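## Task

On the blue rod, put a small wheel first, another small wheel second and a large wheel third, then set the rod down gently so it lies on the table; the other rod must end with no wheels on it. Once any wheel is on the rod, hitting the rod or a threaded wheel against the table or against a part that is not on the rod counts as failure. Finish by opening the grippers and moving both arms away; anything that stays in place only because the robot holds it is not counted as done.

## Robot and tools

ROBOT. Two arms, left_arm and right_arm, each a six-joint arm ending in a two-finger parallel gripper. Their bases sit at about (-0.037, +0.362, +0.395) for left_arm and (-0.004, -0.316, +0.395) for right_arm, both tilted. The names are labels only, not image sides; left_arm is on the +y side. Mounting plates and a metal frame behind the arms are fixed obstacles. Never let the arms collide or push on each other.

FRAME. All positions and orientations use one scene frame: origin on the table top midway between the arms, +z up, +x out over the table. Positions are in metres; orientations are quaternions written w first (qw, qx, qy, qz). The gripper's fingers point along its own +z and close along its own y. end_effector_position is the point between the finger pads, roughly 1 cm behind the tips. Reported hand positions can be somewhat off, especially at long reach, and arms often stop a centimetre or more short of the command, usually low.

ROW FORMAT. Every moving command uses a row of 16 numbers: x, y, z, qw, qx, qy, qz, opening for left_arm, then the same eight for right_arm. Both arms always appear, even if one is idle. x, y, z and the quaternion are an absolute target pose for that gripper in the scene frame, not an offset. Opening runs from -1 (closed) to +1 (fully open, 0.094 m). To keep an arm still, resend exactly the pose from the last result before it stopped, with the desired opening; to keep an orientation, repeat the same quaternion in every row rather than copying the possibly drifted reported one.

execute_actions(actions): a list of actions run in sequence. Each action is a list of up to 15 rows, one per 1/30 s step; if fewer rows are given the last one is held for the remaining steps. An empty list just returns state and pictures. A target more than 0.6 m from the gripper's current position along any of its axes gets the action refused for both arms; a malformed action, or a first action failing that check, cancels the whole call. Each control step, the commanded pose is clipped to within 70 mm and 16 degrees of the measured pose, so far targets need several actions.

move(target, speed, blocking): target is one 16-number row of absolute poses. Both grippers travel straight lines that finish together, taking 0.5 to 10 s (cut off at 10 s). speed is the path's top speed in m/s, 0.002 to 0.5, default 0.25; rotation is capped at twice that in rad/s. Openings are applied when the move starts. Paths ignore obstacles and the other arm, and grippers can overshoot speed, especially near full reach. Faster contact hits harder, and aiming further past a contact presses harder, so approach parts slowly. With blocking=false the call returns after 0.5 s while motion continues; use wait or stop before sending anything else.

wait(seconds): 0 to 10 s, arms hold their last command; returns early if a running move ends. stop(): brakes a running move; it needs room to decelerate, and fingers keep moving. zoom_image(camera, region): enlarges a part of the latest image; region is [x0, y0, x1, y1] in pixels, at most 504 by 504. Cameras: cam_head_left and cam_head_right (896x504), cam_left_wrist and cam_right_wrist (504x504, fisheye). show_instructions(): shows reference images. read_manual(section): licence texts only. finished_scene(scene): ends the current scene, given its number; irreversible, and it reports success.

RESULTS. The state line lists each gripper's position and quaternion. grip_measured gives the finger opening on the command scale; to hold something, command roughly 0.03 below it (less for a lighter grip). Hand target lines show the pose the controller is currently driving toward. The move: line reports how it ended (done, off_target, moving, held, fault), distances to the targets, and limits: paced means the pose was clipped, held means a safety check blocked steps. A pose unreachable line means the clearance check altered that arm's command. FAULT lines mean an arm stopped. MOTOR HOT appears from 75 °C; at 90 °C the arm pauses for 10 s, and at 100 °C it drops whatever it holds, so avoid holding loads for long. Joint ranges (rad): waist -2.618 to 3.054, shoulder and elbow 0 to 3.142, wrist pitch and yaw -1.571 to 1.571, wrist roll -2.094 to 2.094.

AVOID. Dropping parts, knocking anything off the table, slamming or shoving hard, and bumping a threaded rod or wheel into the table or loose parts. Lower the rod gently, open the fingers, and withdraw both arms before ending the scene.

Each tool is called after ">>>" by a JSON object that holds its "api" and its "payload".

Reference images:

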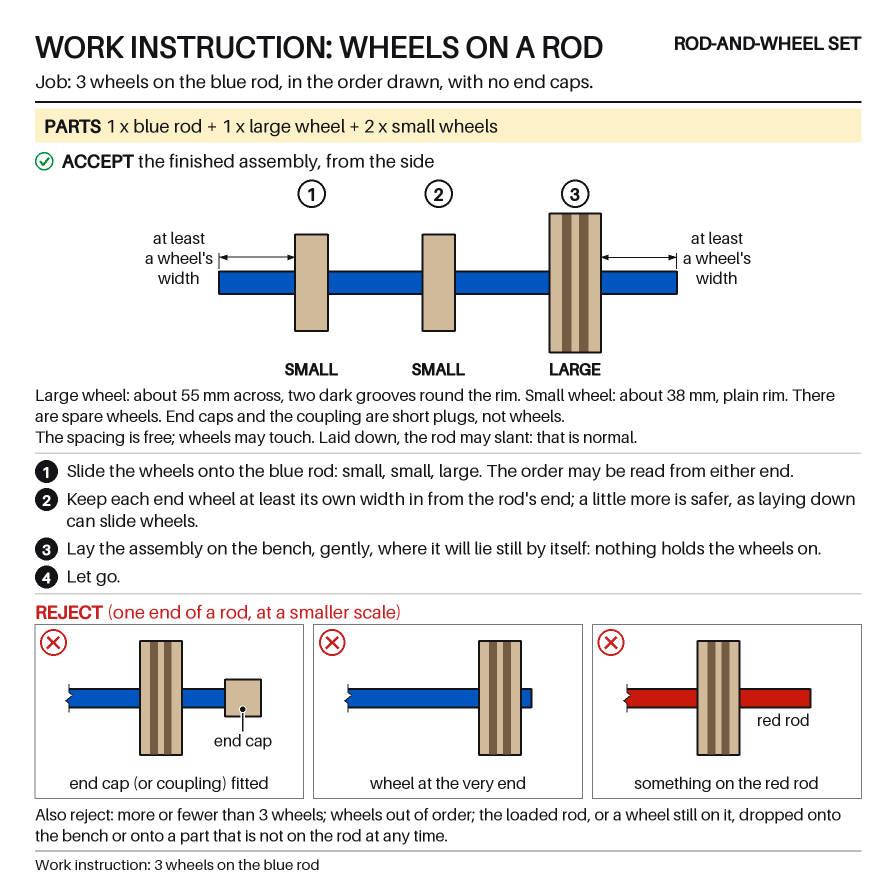

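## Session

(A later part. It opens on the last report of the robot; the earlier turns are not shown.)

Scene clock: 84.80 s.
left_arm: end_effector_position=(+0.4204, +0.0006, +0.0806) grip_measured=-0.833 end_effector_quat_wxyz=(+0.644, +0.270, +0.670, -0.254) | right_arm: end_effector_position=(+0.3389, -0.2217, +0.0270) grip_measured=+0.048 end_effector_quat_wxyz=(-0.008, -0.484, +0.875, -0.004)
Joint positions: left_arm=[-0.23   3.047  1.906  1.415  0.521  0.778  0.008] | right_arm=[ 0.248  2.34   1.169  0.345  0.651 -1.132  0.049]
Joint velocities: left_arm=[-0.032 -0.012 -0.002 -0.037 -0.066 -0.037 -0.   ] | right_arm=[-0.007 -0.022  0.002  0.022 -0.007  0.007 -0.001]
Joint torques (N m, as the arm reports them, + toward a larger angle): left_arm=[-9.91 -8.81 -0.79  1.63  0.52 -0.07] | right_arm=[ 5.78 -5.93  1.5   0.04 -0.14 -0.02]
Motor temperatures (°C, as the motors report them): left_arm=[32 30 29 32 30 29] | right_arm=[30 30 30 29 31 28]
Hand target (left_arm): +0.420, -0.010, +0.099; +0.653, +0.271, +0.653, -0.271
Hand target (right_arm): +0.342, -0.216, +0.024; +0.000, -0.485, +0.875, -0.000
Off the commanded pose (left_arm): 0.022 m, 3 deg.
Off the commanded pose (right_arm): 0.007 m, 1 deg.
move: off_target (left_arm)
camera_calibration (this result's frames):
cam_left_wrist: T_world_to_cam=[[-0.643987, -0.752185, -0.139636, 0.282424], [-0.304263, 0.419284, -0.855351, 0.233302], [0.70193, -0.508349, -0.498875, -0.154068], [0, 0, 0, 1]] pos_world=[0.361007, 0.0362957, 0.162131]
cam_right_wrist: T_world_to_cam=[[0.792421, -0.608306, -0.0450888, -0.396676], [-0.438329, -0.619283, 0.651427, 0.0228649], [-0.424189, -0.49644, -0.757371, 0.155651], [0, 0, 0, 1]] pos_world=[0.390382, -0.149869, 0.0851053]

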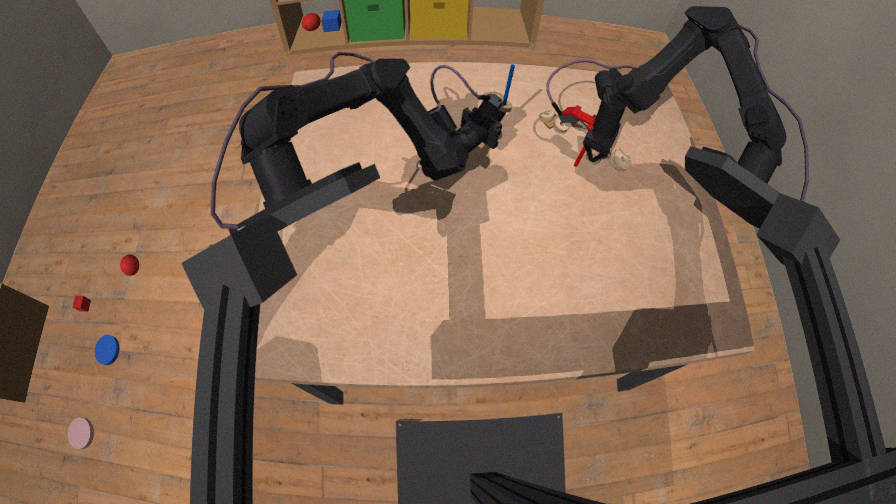

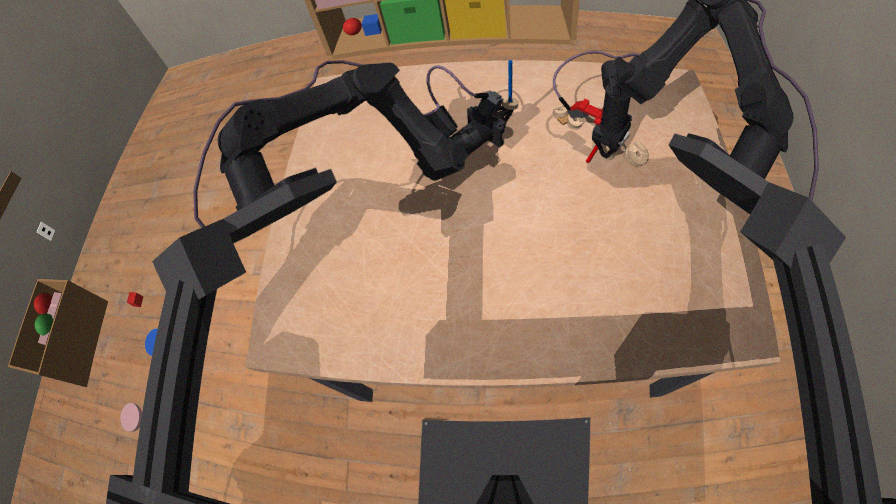

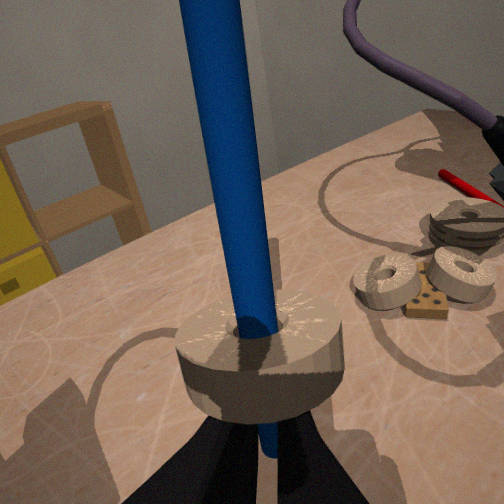

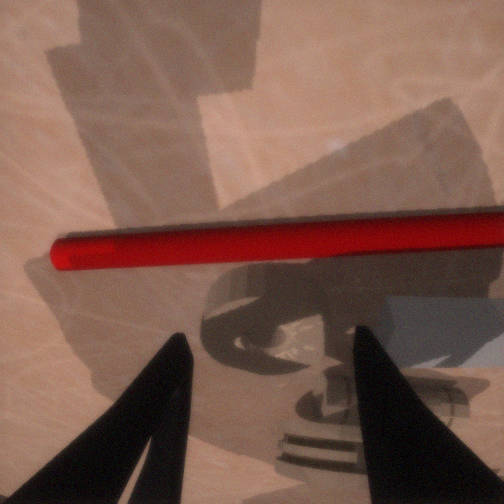

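>>> {"api": "move", "payload": {"target": [0.42,-0.01,0.10,0.6533,0.2706,0.6533,-0.2706,-0.9, 0.341,-0.2145,0.009,0,-0.485,0.875,0,0.05], "speed": 0.03}}

>>> {"api": "move", "payload": {"target": [0.42,-0.01,0.10,0.6533,0.2706,0.6533,-0.2706,-0.9, 0.341,-0.2145,0.009,0,-0.485,0.875,0,-0.25]}}

Scene clock: 86.17 s.
left_arm: end_effector_position=(+0.4204, +0.0006, +0.0806) grip_measured=-0.833 end_effector_quat_wxyz=(+0.644, +0.270, +0.670, -0.254) | right_arm: end_effector_position=(+0.3358, -0.2201, +0.0135) grip_measured=+0.048 end_effector_quat_wxyz=(-0.011, -0.486, +0.874, -0.002)
Joint positions: left_arm=[-0.23   3.047  1.906  1.415  0.521  0.778  0.008] | right_arm=[ 0.231  2.386  1.206  0.354  0.64  -1.148  0.049]
Joint velocities: left_arm=[ 0.012  0.002 -0.012 -0.007 -0.066  0.051  0.001] | right_arm=[-0.007  0.002 -0.002 -0.007 -0.081 -0.022 -0.001]
Joint torques (N m, as the arm reports them, + toward a larger angle): left_arm=[-9.86 -8.86 -0.82  1.61  0.53 -0.06] | right_arm=[ 5.75 -5.65  1.55  0.14 -0.22 -0.05]
Motor temperatures (°C, as the motors report them): left_arm=[32 30 29 32 30 29] | right_arm=[30 30 30 29 31 28]
Hand target (left_arm): +0.420, -0.010, +0.099; +0.653, +0.271, +0.653, -0.271
Hand target (right_arm): +0.341, -0.214, +0.009; +0.000, -0.485, +0.875, +0.000
Off the commanded pose (left_arm): 0.022 m, 3 deg.
Off the commanded pose (right_arm): 0.009 m, 1 deg.
move: off_target (left_arm)
camera_calibration (this result's frames):
cam_left_wrist: T_world_to_cam=[[-0.643987, -0.752185, -0.139636, 0.282424], [-0.304263, 0.419284, -0.855351, 0.233302], [0.70193, -0.508349, -0.498875, -0.154068], [0, 0, 0, 1]] pos_world=[0.361007, 0.0362957, 0.162131]
cam_right_wrist: T_world_to_cam=[[0.795226, -0.604147, -0.051205, -0.393864], [-0.430274, -0.621822, 0.654372, 0.0280307], [-0.427177, -0.498341, -0.754437, 0.145422], [0, 0, 0, 1]] pos_world=[0.387393, -0.148052, 0.0712015]

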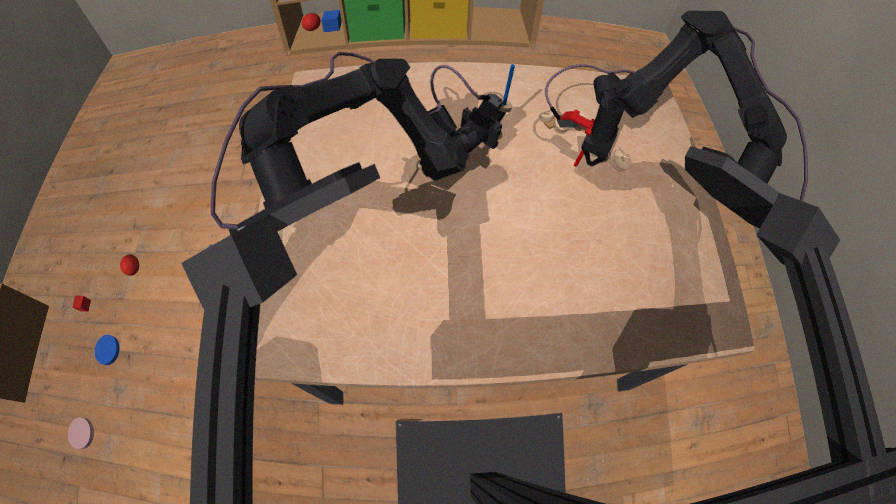

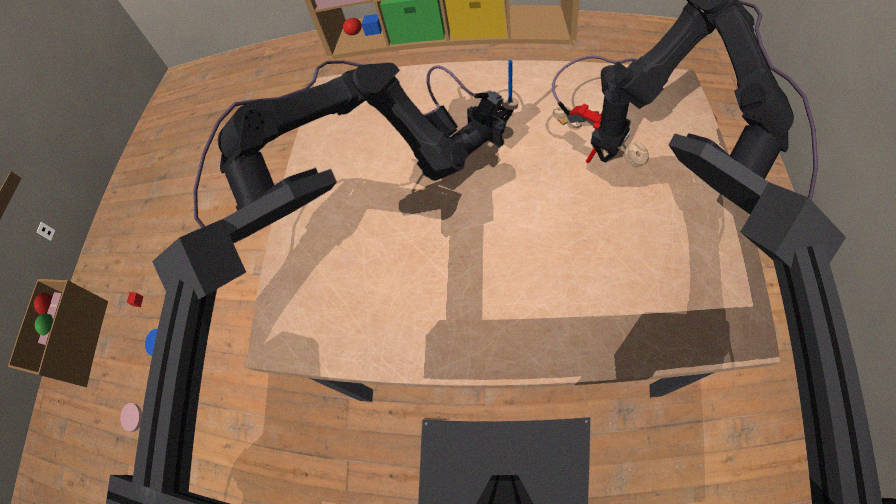

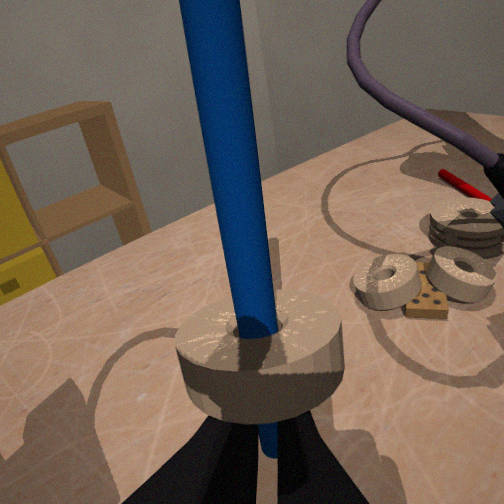

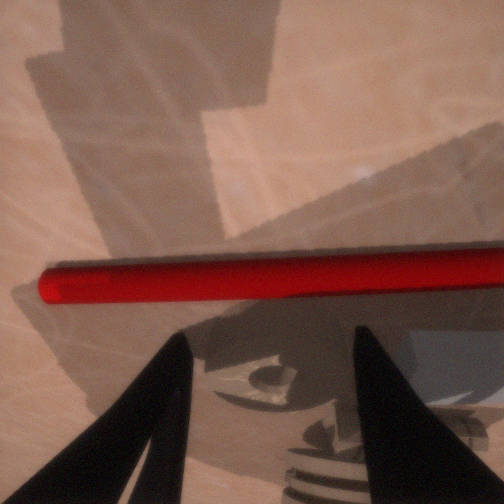

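Scene clock: 86.97 s.
left_arm: end_effector_position=(+0.4203, +0.0006, +0.0806) grip_measured=-0.833 end_effector_quat_wxyz=(+0.644, +0.270, +0.670, -0.254) | right_arm: end_effector_position=(+0.3358, -0.2203, +0.0134) grip_measured=-0.192 end_effector_quat_wxyz=(-0.011, -0.487, +0.873, -0.003)
Joint positions: left_arm=[-0.23   3.047  1.906  1.415  0.521  0.778  0.008] | right_arm=[ 0.231  2.386  1.206  0.355  0.64  -1.149  0.038]
Joint velocities: left_arm=[ 0.002 -0.012  0.002  0.066  0.066 -0.037 -0.002] | right_arm=[-0.007  0.007 -0.007  0.081 -0.051  0.007 -0.   ]
Joint torques (N m, as the arm reports them, + toward a larger angle): left_arm=[-9.87 -8.85 -0.78  1.63  0.53 -0.06] | right_arm=[ 5.9  -5.79  1.71  0.17 -0.16 -0.05]
Motor temperatures (°C, as the motors report them): left_arm=[32 30 29 32 30 29] | right_arm=[30 30 30 29 31 28]
Hand target (left_arm): +0.420, -0.010, +0.100; +0.653, +0.271, +0.653, -0.271
Hand target (right_arm): +0.341, -0.215, +0.009; +0.000, -0.485, +0.875, -0.000
Off the commanded pose (left_arm): 0.022 m, 3 deg.
Off the commanded pose (right_arm): 0.009 m, 1 deg.
move: off_target (left_arm)
camera_calibration (this result's frames):
cam_left_wrist: T_world_to_cam=[[-0.644167, -0.752036, -0.139611, 0.282456], [-0.30399, 0.419203, -0.855487, 0.233244], [0.701883, -0.508636, -0.498648, -0.154039], [0, 0, 0, 1]] pos_world=[0.36097, 0.0362908, 0.16216]
cam_right_wrist: T_world_to_cam=[[0.795652, -0.603606, -0.0509727, -0.394025], [-0.4299, -0.62195, 0.654495, 0.0278361], [-0.426759, -0.498837, -0.754346, 0.145025], [0, 0, 0, 1]] pos_world=[0.387364, -0.148179, 0.0710962]

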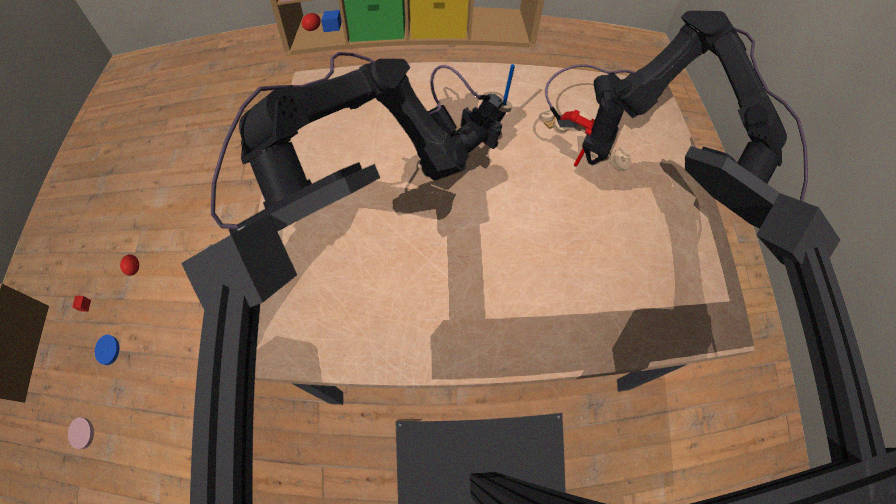

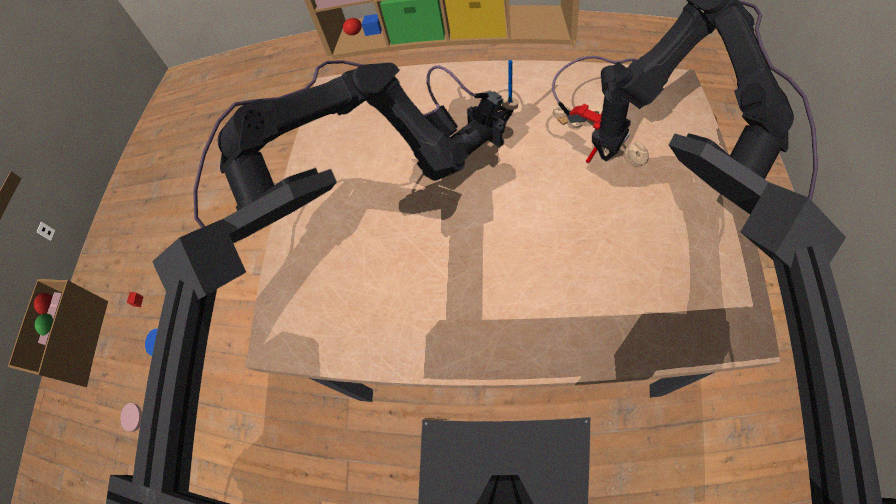

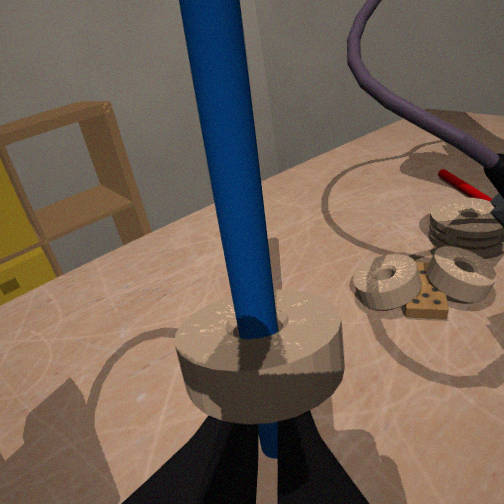

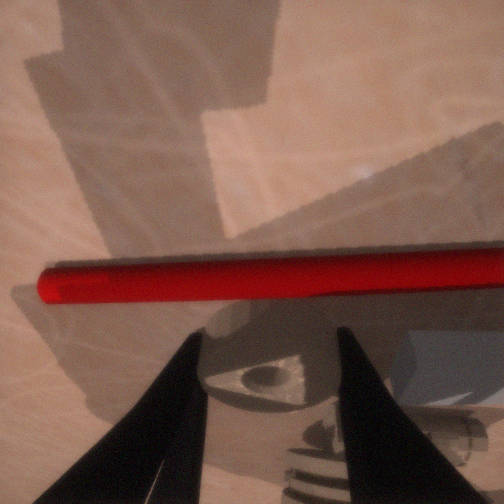

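>>> {"api": "move", "payload": {"target": [0.42,-0.01,0.10,0.6533,0.2706,0.6533,-0.2706,-0.9, 0.35,-0.17,0.2,0,-0.485,0.875,0,-0.25]}}

>>> {"api": "move", "payload": {"target": [0.42,-0.01,0.10,0.6533,0.2706,0.6533,-0.2706,-0.9, 0.41,0.015,0.285,0,-0.485,0.875,0,-0.25], "speed": 0.2}}

>>> {"api": "zoom_image", "payload": {"camera": "cam_head_right", "region": [450, 0, 594, 120]}}

Scene clock: 88.67 s.
left_arm: end_effector_position=(+0.4203, +0.0005, +0.0807) grip_measured=-0.833 end_effector_quat_wxyz=(+0.644, +0.270, +0.670, -0.254) | right_arm: end_effector_position=(+0.3415, -0.1748, +0.1927) grip_measured=-0.192 end_effector_quat_wxyz=(-0.006, -0.489, +0.872, -0.001)
Joint positions: left_arm=[-0.231  3.047  1.906  1.415  0.521  0.778  0.008] | right_arm=[ 0.639  2.011  1.063 -0.188  0.864 -0.697  0.038]
Joint velocities: left_arm=[ 0.002  0.007 -0.022  0.022  0.007 -0.022  0.   ] | right_arm=[-0.002  0.002  0.046 -0.051 -0.022  0.007  0.   ]
Joint torques (N m, as the arm reports them, + toward a larger angle): left_arm=[-9.86 -8.85 -0.78  1.62  0.51 -0.08] | right_arm=[ 6.77 -6.31  3.92 -0.29  0.05  0.09]
Motor temperatures (°C, as the motors report them): left_arm=[32 30 29 32 30 29] | right_arm=[30 30 30 29 30 28]
Hand target (left_arm): +0.420, -0.010, +0.099; +0.653, +0.271, +0.653, -0.271
Hand target (right_arm): +0.350, -0.172, +0.199; +0.001, -0.486, +0.874, -0.002
Off the commanded pose (left_arm): 0.022 m, 3 deg.
Off the commanded pose (right_arm): 0.012 m, 1 deg.
move: off_target (left_arm, right_arm)
camera_calibration (this result's frames):
cam_left_wrist: T_world_to_cam=[[-0.644135, -0.752079, -0.139523, 0.282336], [-0.304046, 0.419118, -0.855509, 0.233432], [0.701888, -0.508642, -0.498635, -0.154058], [0, 0, 0, 1]] pos_world=[0.360968, 0.0361432, 0.162277]
cam_right_wrist: T_world_to_cam=[[0.799354, -0.598781, -0.0499521, -0.362508], [-0.431531, -0.629948, 0.645714, -0.0579252], [-0.418108, -0.494598, -0.761944, 0.304617], [0, 0, 0, 1]] pos_world=[0.392138, -0.10289, 0.251396]

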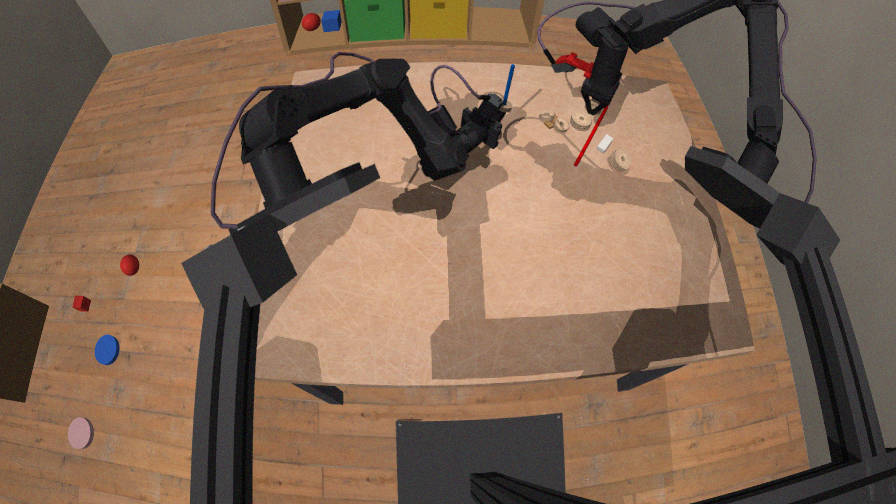

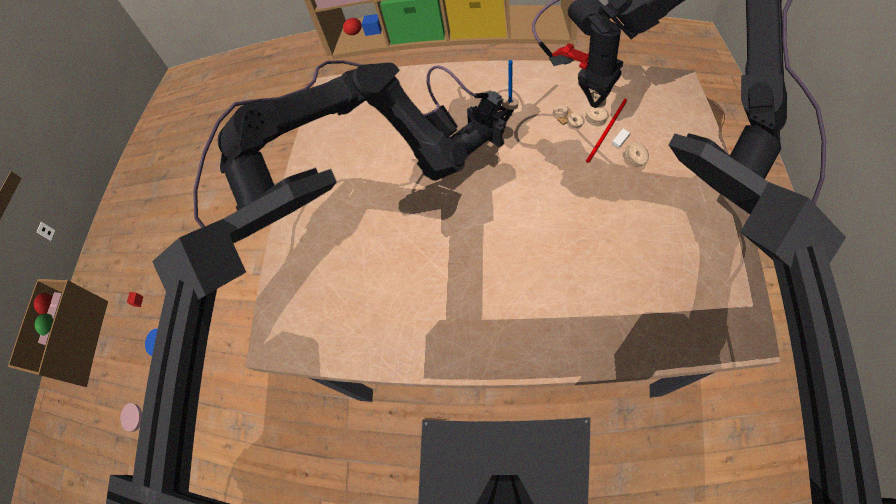

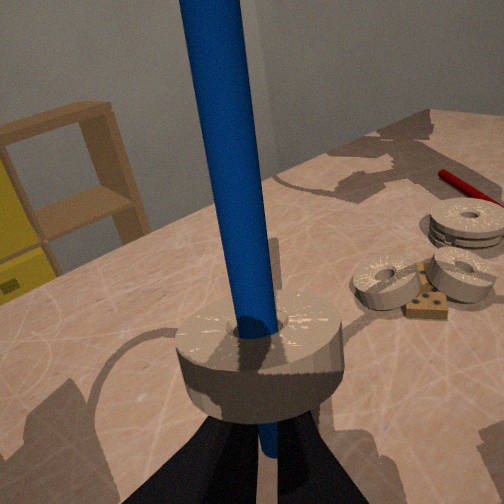

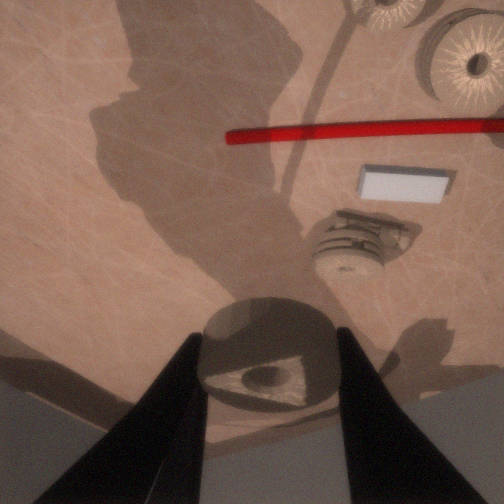

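Scene clock: 90.73 s.
left_arm: end_effector_position=(+0.4203, +0.0004, +0.0808) grip_measured=-0.833 end_effector_quat_wxyz=(+0.644, +0.270, +0.669, -0.254) | right_arm: end_effector_position=(+0.4122, +0.0095, +0.2747) grip_measured=-0.192 end_effector_quat_wxyz=(-0.006, -0.479, +0.878, -0.001)
Joint positions: left_arm=[-0.231  3.047  1.906  1.415  0.521  0.778  0.008] | right_arm=[ 0.958  2.763  2.446 -1.219  0.941 -0.17   0.038]
Joint velocities: left_arm=[ 0.022 -0.002  0.002 -0.007 -0.007 -0.007  0.001] | right_arm=[-0.017  0.007  0.012 -0.051  0.022  0.007 -0.001]
Joint torques (N m, as the arm reports them, + toward a larger angle): left_arm=[-9.86 -8.85 -0.82  1.63  0.52 -0.07] | right_arm=[11.75 -7.1   6.33 -0.3   0.09  0.08]
Motor temperatures (°C, as the motors report them): left_arm=[32 30 29 32 30 29] | right_arm=[31 30 30 28 30 28]
Hand target (left_arm): +0.420, -0.010, +0.099; +0.653, +0.271, +0.653, -0.271
Hand target (right_arm): +0.410, +0.016, +0.285; +0.002, -0.485, +0.875, -0.002
Off the commanded pose (left_arm): 0.022 m, 3 deg.
Off the commanded pose (right_arm): 0.012 m, 1 deg.
move: off_target (left_arm, right_arm)
camera_calibration (this result's frames):
cam_left_wrist: T_world_to_cam=[[-0.644315, -0.75193, -0.139498, 0.282368], [-0.303773, 0.419037, -0.855646, 0.233375], [0.701841, -0.508929, -0.498408, -0.154029], [0, 0, 0, 1]] pos_world=[0.36093, 0.0361383, 0.162307]
cam_right_wrist: T_world_to_cam=[[0.784994, -0.617561, -0.0490184, -0.298814], [-0.44647, -0.618818, 0.646319, 0.0415858], [-0.429475, -0.485472, -0.761491, 0.492359], [0, 0, 0, 1]] pos_world=[0.46459, 0.0802244, 0.333402]

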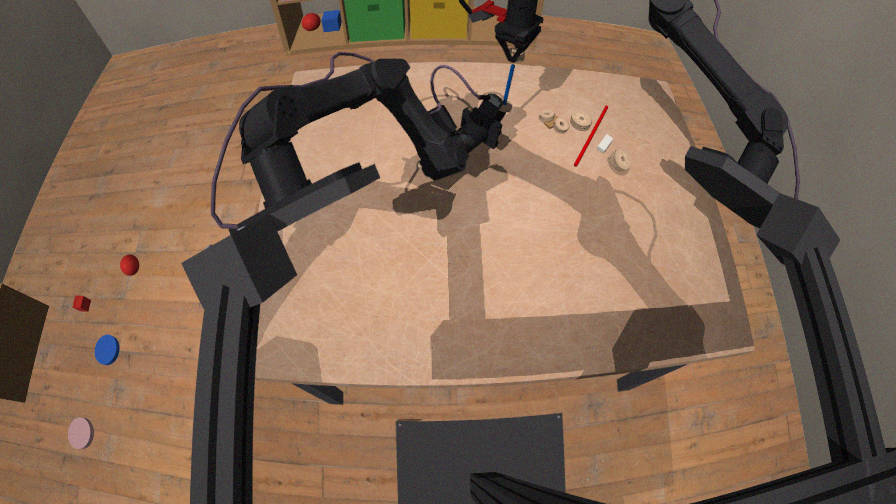

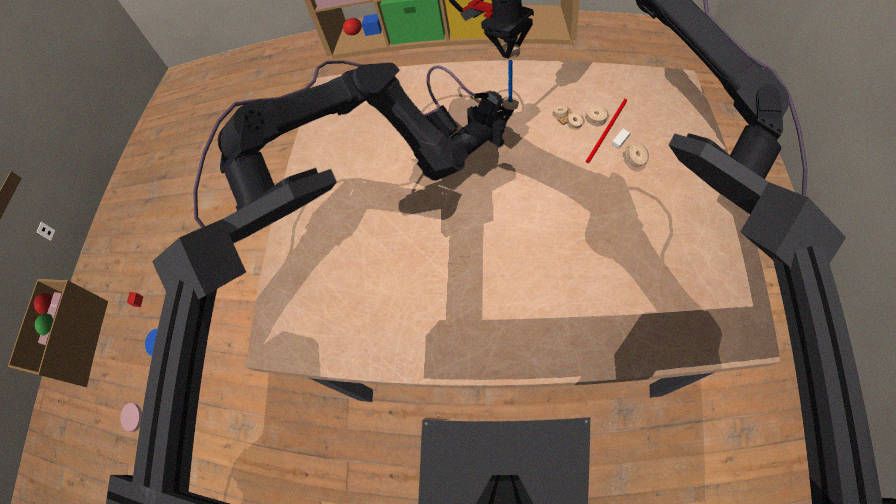

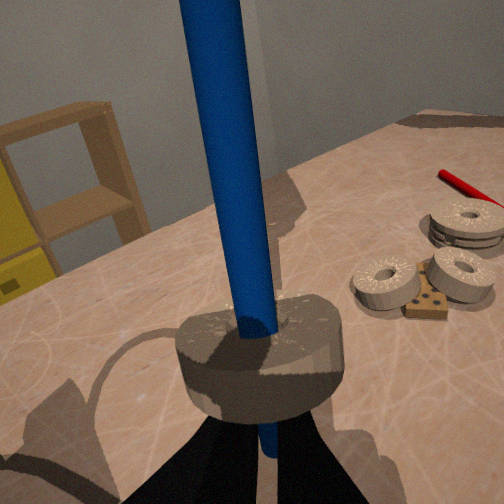

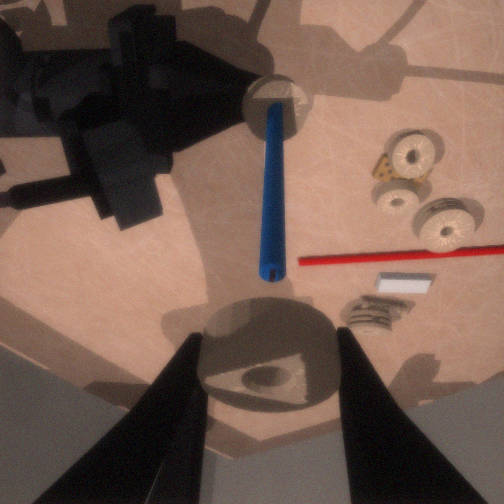

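Region (450, 0, 594, 120) of cam_head_right's 896x504 image, scaled by 3.500, with more detail than that image has.

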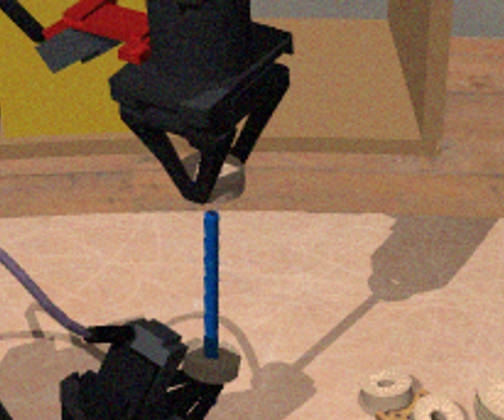

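>>> {"api": "move", "payload": {"target": [0.42,-0.01,0.10,0.6533,0.2706,0.6533,-0.2706,-0.9, 0.412,0.020,0.258,0,-0.485,0.875,0,-0.25], "speed": 0.03}}

>>> {"api": "zoom_image", "payload": {"camera": "cam_head_right", "region": [450, 0, 594, 120]}}

Scene clock: 92.23 s.
left_arm: end_effector_position=(+0.4204, +0.0006, +0.0806) grip_measured=-0.833 end_effector_quat_wxyz=(+0.644, +0.270, +0.670, -0.254) | right_arm: end_effector_position=(+0.4105, +0.0111, +0.2519) grip_measured=-0.192 end_effector_quat_wxyz=(-0.013, -0.486, +0.874, -0.004)
Joint positions: left_arm=[-0.23   3.047  1.906  1.415  0.521  0.778  0.008] | right_arm=[ 0.926  2.794  2.447 -1.168  0.941 -0.222  0.038]
Joint velocities: left_arm=[ 0.012 -0.007 -0.007  0.022 -0.051  0.095 -0.   ] | right_arm=[-0.007  0.002  0.007 -0.022  0.037 -0.007 -0.001]
Joint torques (N m, as the arm reports them, + toward a larger angle): left_arm=[-9.88 -8.84 -0.81  1.63  0.52 -0.08] | right_arm=[11.29 -7.45  4.92  0.03  0.   -0.06]
Motor temperatures (°C, as the motors report them): left_arm=[32 30 29 32 30 29] | right_arm=[31 30 30 28 30 28]
Hand target (left_arm): +0.420, -0.010, +0.099; +0.653, +0.271, +0.653, -0.271
Hand target (right_arm): +0.411, +0.020, +0.258; -0.000, -0.485, +0.874, +0.000
Off the commanded pose (left_arm): 0.022 m, 3 deg.
Off the commanded pose (right_arm): 0.011 m, 2 deg.
move: off_target (left_arm, right_arm)
camera_calibration (this result's frames):
cam_left_wrist: T_world_to_cam=[[-0.643987, -0.752185, -0.139636, 0.282424], [-0.304263, 0.419284, -0.855351, 0.233302], [0.70193, -0.508349, -0.498875, -0.154068], [0, 0, 0, 1]] pos_world=[0.361007, 0.0362957, 0.162131]
cam_right_wrist: T_world_to_cam=[[0.79464, -0.605074, -0.0493163, -0.301571], [-0.430393, -0.618793, 0.657159, 0.0472408], [-0.428146, -0.500979, -0.752137, 0.472299], [0, 0, 0, 1]] pos_world=[0.462186, 0.0833713, 0.309317]

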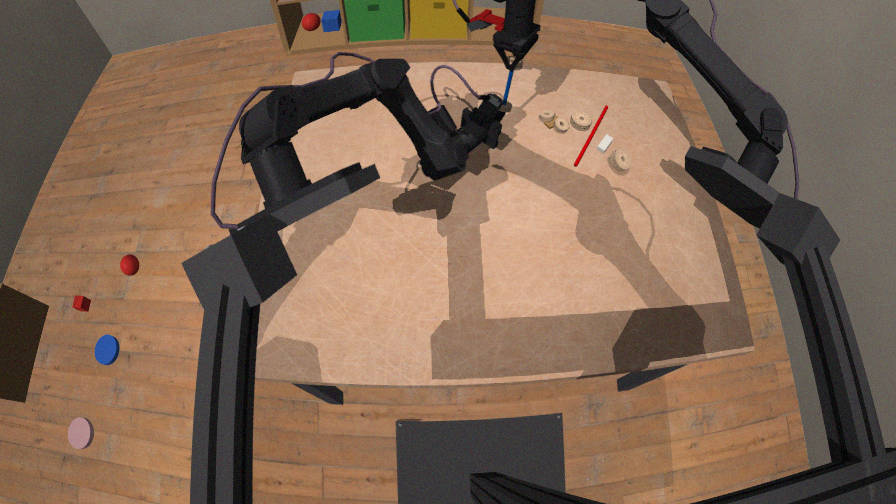

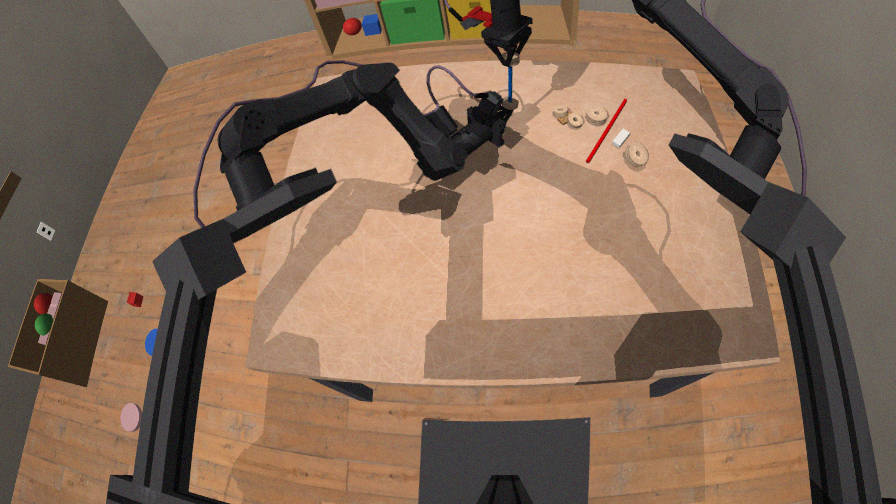

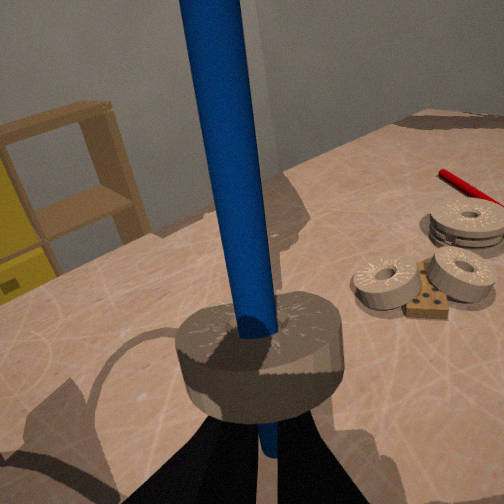

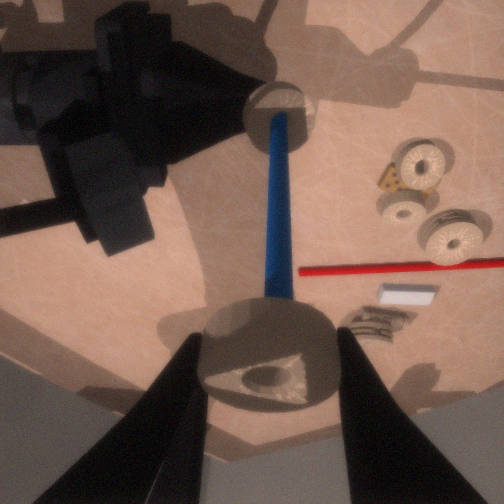

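Region (450, 0, 594, 120) of cam_head_right's 896x504 image, scaled by 3.500, with more detail than that image has.

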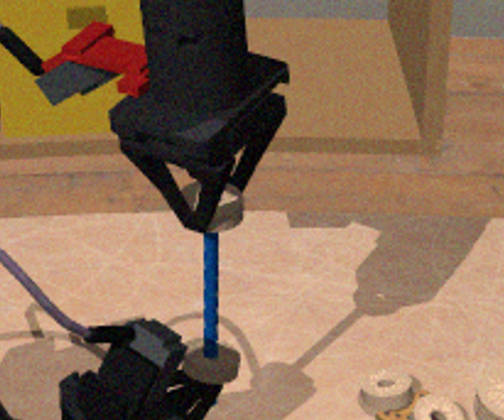

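>>> {"api": "move", "payload": {"target": [0.42,-0.01,0.10,0.6533,0.2706,0.6533,-0.2706,-0.9, 0.418,0.022,0.254,0,-0.485,0.875,0,-0.25], "speed": 0.02}}

>>> {"api": "zoom_image", "payload": {"camera": "cam_head_right", "region": [450, 0, 594, 120]}}

Scene clock: 93.90 s.
left_arm: end_effector_position=(+0.4214, +0.0043, +0.0771) grip_measured=-0.833 end_effector_quat_wxyz=(+0.641, +0.268, +0.674, -0.250) | right_arm: end_effector_position=(+0.4211, +0.0121, +0.2450) grip_measured=-0.192 end_effector_quat_wxyz=(-0.008, -0.476, +0.880, -0.004)
Joint positions: left_arm=[-0.224  3.047  1.906  1.415  0.514  0.776  0.008] | right_arm=[ 0.908  2.827  2.519 -1.167  0.941 -0.241  0.038]
Joint velocities: left_arm=[ 0.012 -0.027  0.002 -0.022  0.007  0.022  0.001] | right_arm=[-0.017  0.017  0.007 -0.11   0.051  0.051 -0.   ]
Joint torques (N m, as the arm reports them, + toward a larger angle): left_arm=[-10.29  -8.81  -0.74   1.63   0.58  -0.06] | right_arm=[11.75 -7.12  6.   -0.24 -0.01 -0.07]
Motor temperatures (°C, as the motors report them): left_arm=[32 30 29 32 30 29] | right_arm=[31 30 30 28 30 28]
Hand target (left_arm): +0.420, -0.010, +0.099; +0.653, +0.271, +0.653, -0.270
Hand target (right_arm): +0.418, +0.022, +0.254; +0.001, -0.485, +0.875, +0.000
Off the commanded pose (left_arm): 0.027 m, 4 deg.
Off the commanded pose (right_arm): 0.014 m, 2 deg.
move: off_target (left_arm, right_arm)
camera_calibration (this result's frames):
cam_left_wrist: T_world_to_cam=[[-0.638862, -0.756507, -0.139831, 0.283206], [-0.31369, 0.422119, -0.850538, 0.232713], [0.702463, -0.499513, -0.506984, -0.154356], [0, 0, 0, 1]] pos_world=[0.362358, 0.0389119, 0.159276]
cam_right_wrist: T_world_to_cam=[[0.780373, -0.623607, -0.0461819, -0.304233], [-0.450458, -0.611847, 0.650178, 0.0670471], [-0.433712, -0.486578, -0.758377, 0.475823], [0, 0, 0, 1]] pos_world=[0.473987, 0.0828259, 0.303211]

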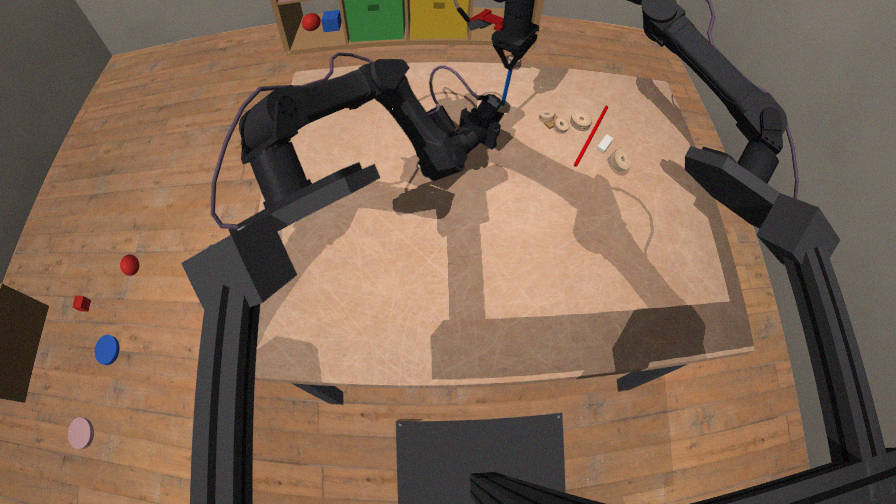

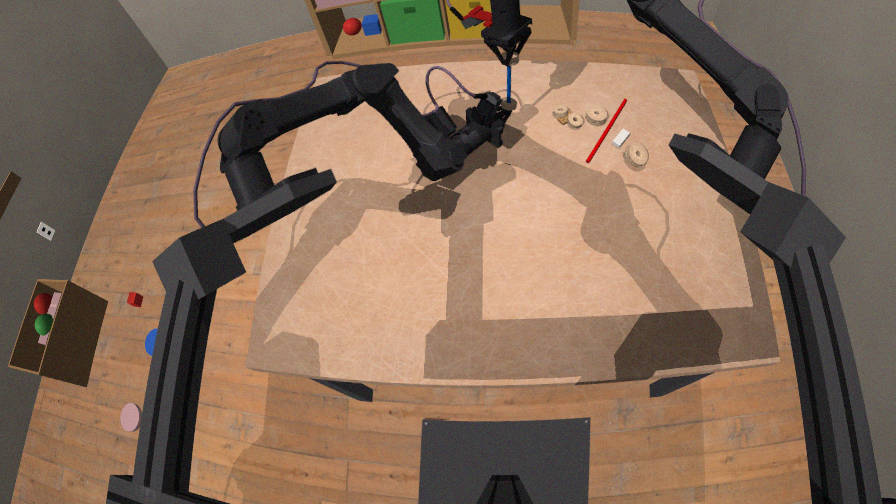

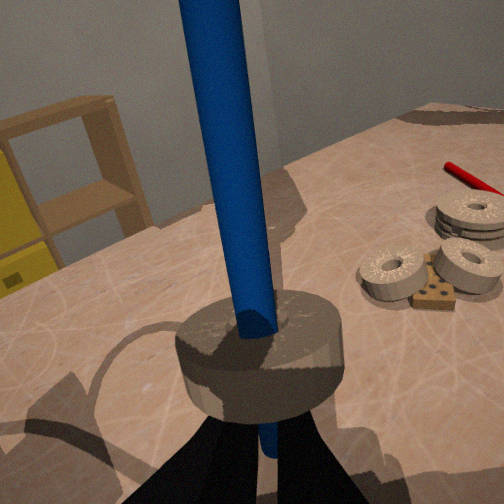

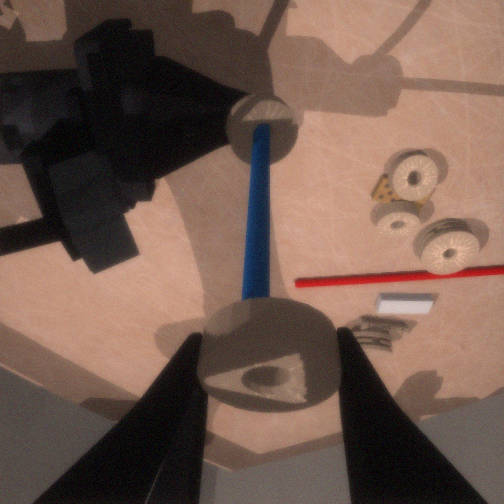

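Region (450, 0, 594, 120) of cam_head_right's 896x504 image, scaled by 3.500, with more detail than that image has.

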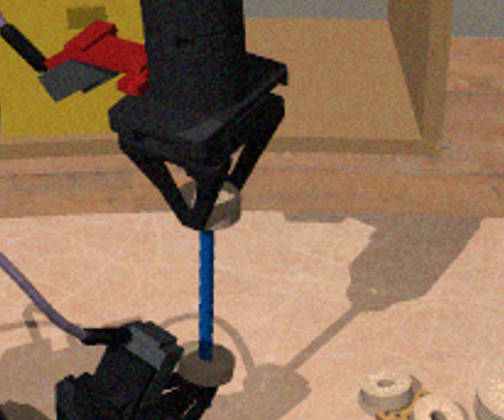

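>>> {"api": "move", "payload": {"target": [0.42,-0.01,0.10,0.6533,0.2706,0.6533,-0.2706,-0.9, 0.417,0.027,0.262,0,-0.485,0.875,0,-0.25], "speed": 0.02}}

>>> {"api": "zoom_image", "payload": {"camera": "cam_head_right", "region": [450, 0, 594, 120]}}

Scene clock: 95.93 s.
left_arm: end_effector_position=(+0.4208, +0.0019, +0.0792) grip_measured=-0.833 end_effector_quat_wxyz=(+0.642, +0.269, +0.672, -0.253) | right_arm: end_effector_position=(+0.4217, +0.0156, +0.2475) grip_measured=-0.192 end_effector_quat_wxyz=(-0.009, -0.476, +0.879, -0.004)
Joint positions: left_arm=[-0.229  3.047  1.906  1.415  0.517  0.775  0.008] | right_arm=[ 0.914  2.876  2.618 -1.23   0.941 -0.227  0.038]
Joint velocities: left_arm=[-0.002 -0.012 -0.007 -0.022 -0.066  0.051 -0.001] | right_arm=[-0.017  0.022  0.042  0.022 -0.037 -0.022 -0.001]
Joint torques (N m, as the arm reports them, + toward a larger angle): left_arm=[-10.03  -8.83  -0.77   1.64   0.5   -0.04] | right_arm=[12.64 -7.39  6.01 -0.28  0.03  0.08]
Motor temperatures (°C, as the motors report them): left_arm=[32 30 29 32 30 29] | right_arm=[32 30 31 28 30 28]
Hand target (left_arm): +0.420, -0.010, +0.099; +0.653, +0.271, +0.653, -0.270
Hand target (right_arm): +0.417, +0.027, +0.262; +0.001, -0.485, +0.875, +0.000
Off the commanded pose (left_arm): 0.024 m, 3 deg.
Off the commanded pose (right_arm): 0.019 m, 2 deg.
move: off_target (left_arm, right_arm)
camera_calibration (this result's frames):
cam_left_wrist: T_world_to_cam=[[-0.641791, -0.754359, -0.138011, 0.282433], [-0.309628, 0.419537, -0.853299, 0.233842], [0.701594, -0.504908, -0.502826, -0.15397], [0, 0, 0, 1]] pos_world=[0.361692, 0.0372099, 0.161095]
cam_right_wrist: T_world_to_cam=[[0.780643, -0.623198, -0.0471372, -0.302294], [-0.448437, -0.611069, 0.652304, 0.0664212], [-0.435318, -0.488078, -0.756491, 0.479879], [0, 0, 0, 1]] pos_world=[0.474669, 0.0864175, 0.305448]

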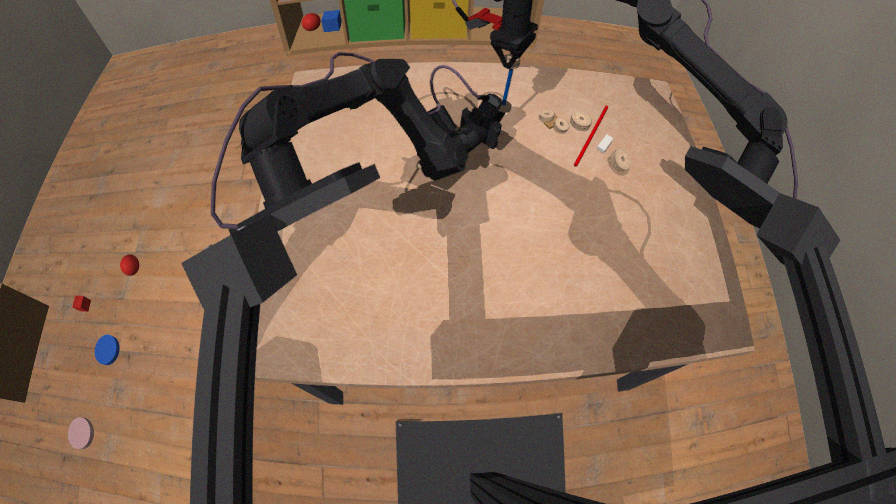

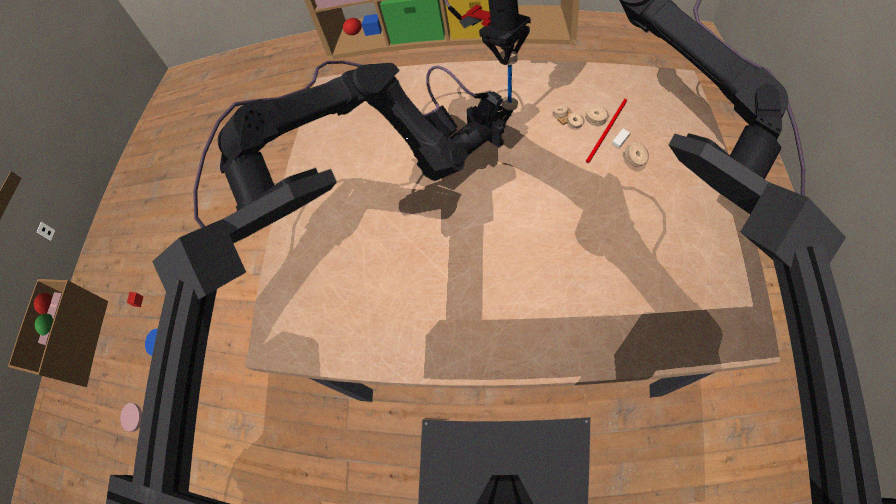

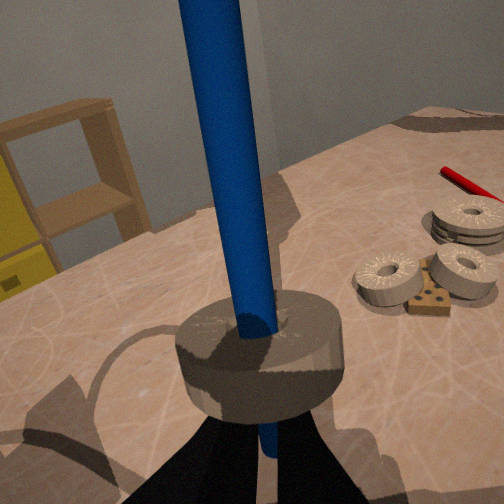

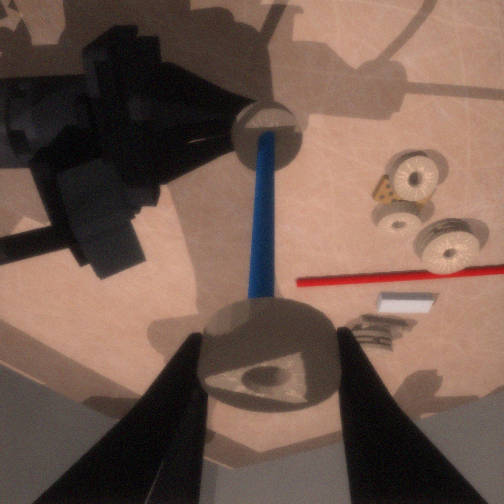

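Region (450, 0, 594, 120) of cam_head_right's 896x504 image, scaled by 3.500, with more detail than that image has.

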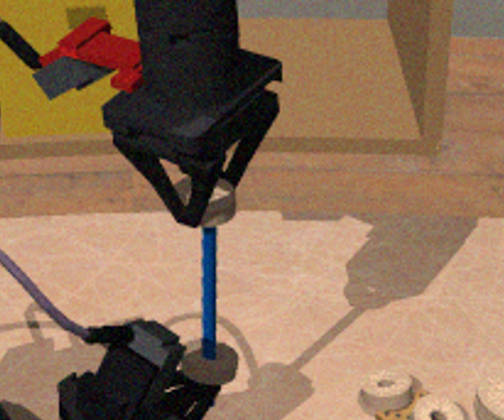

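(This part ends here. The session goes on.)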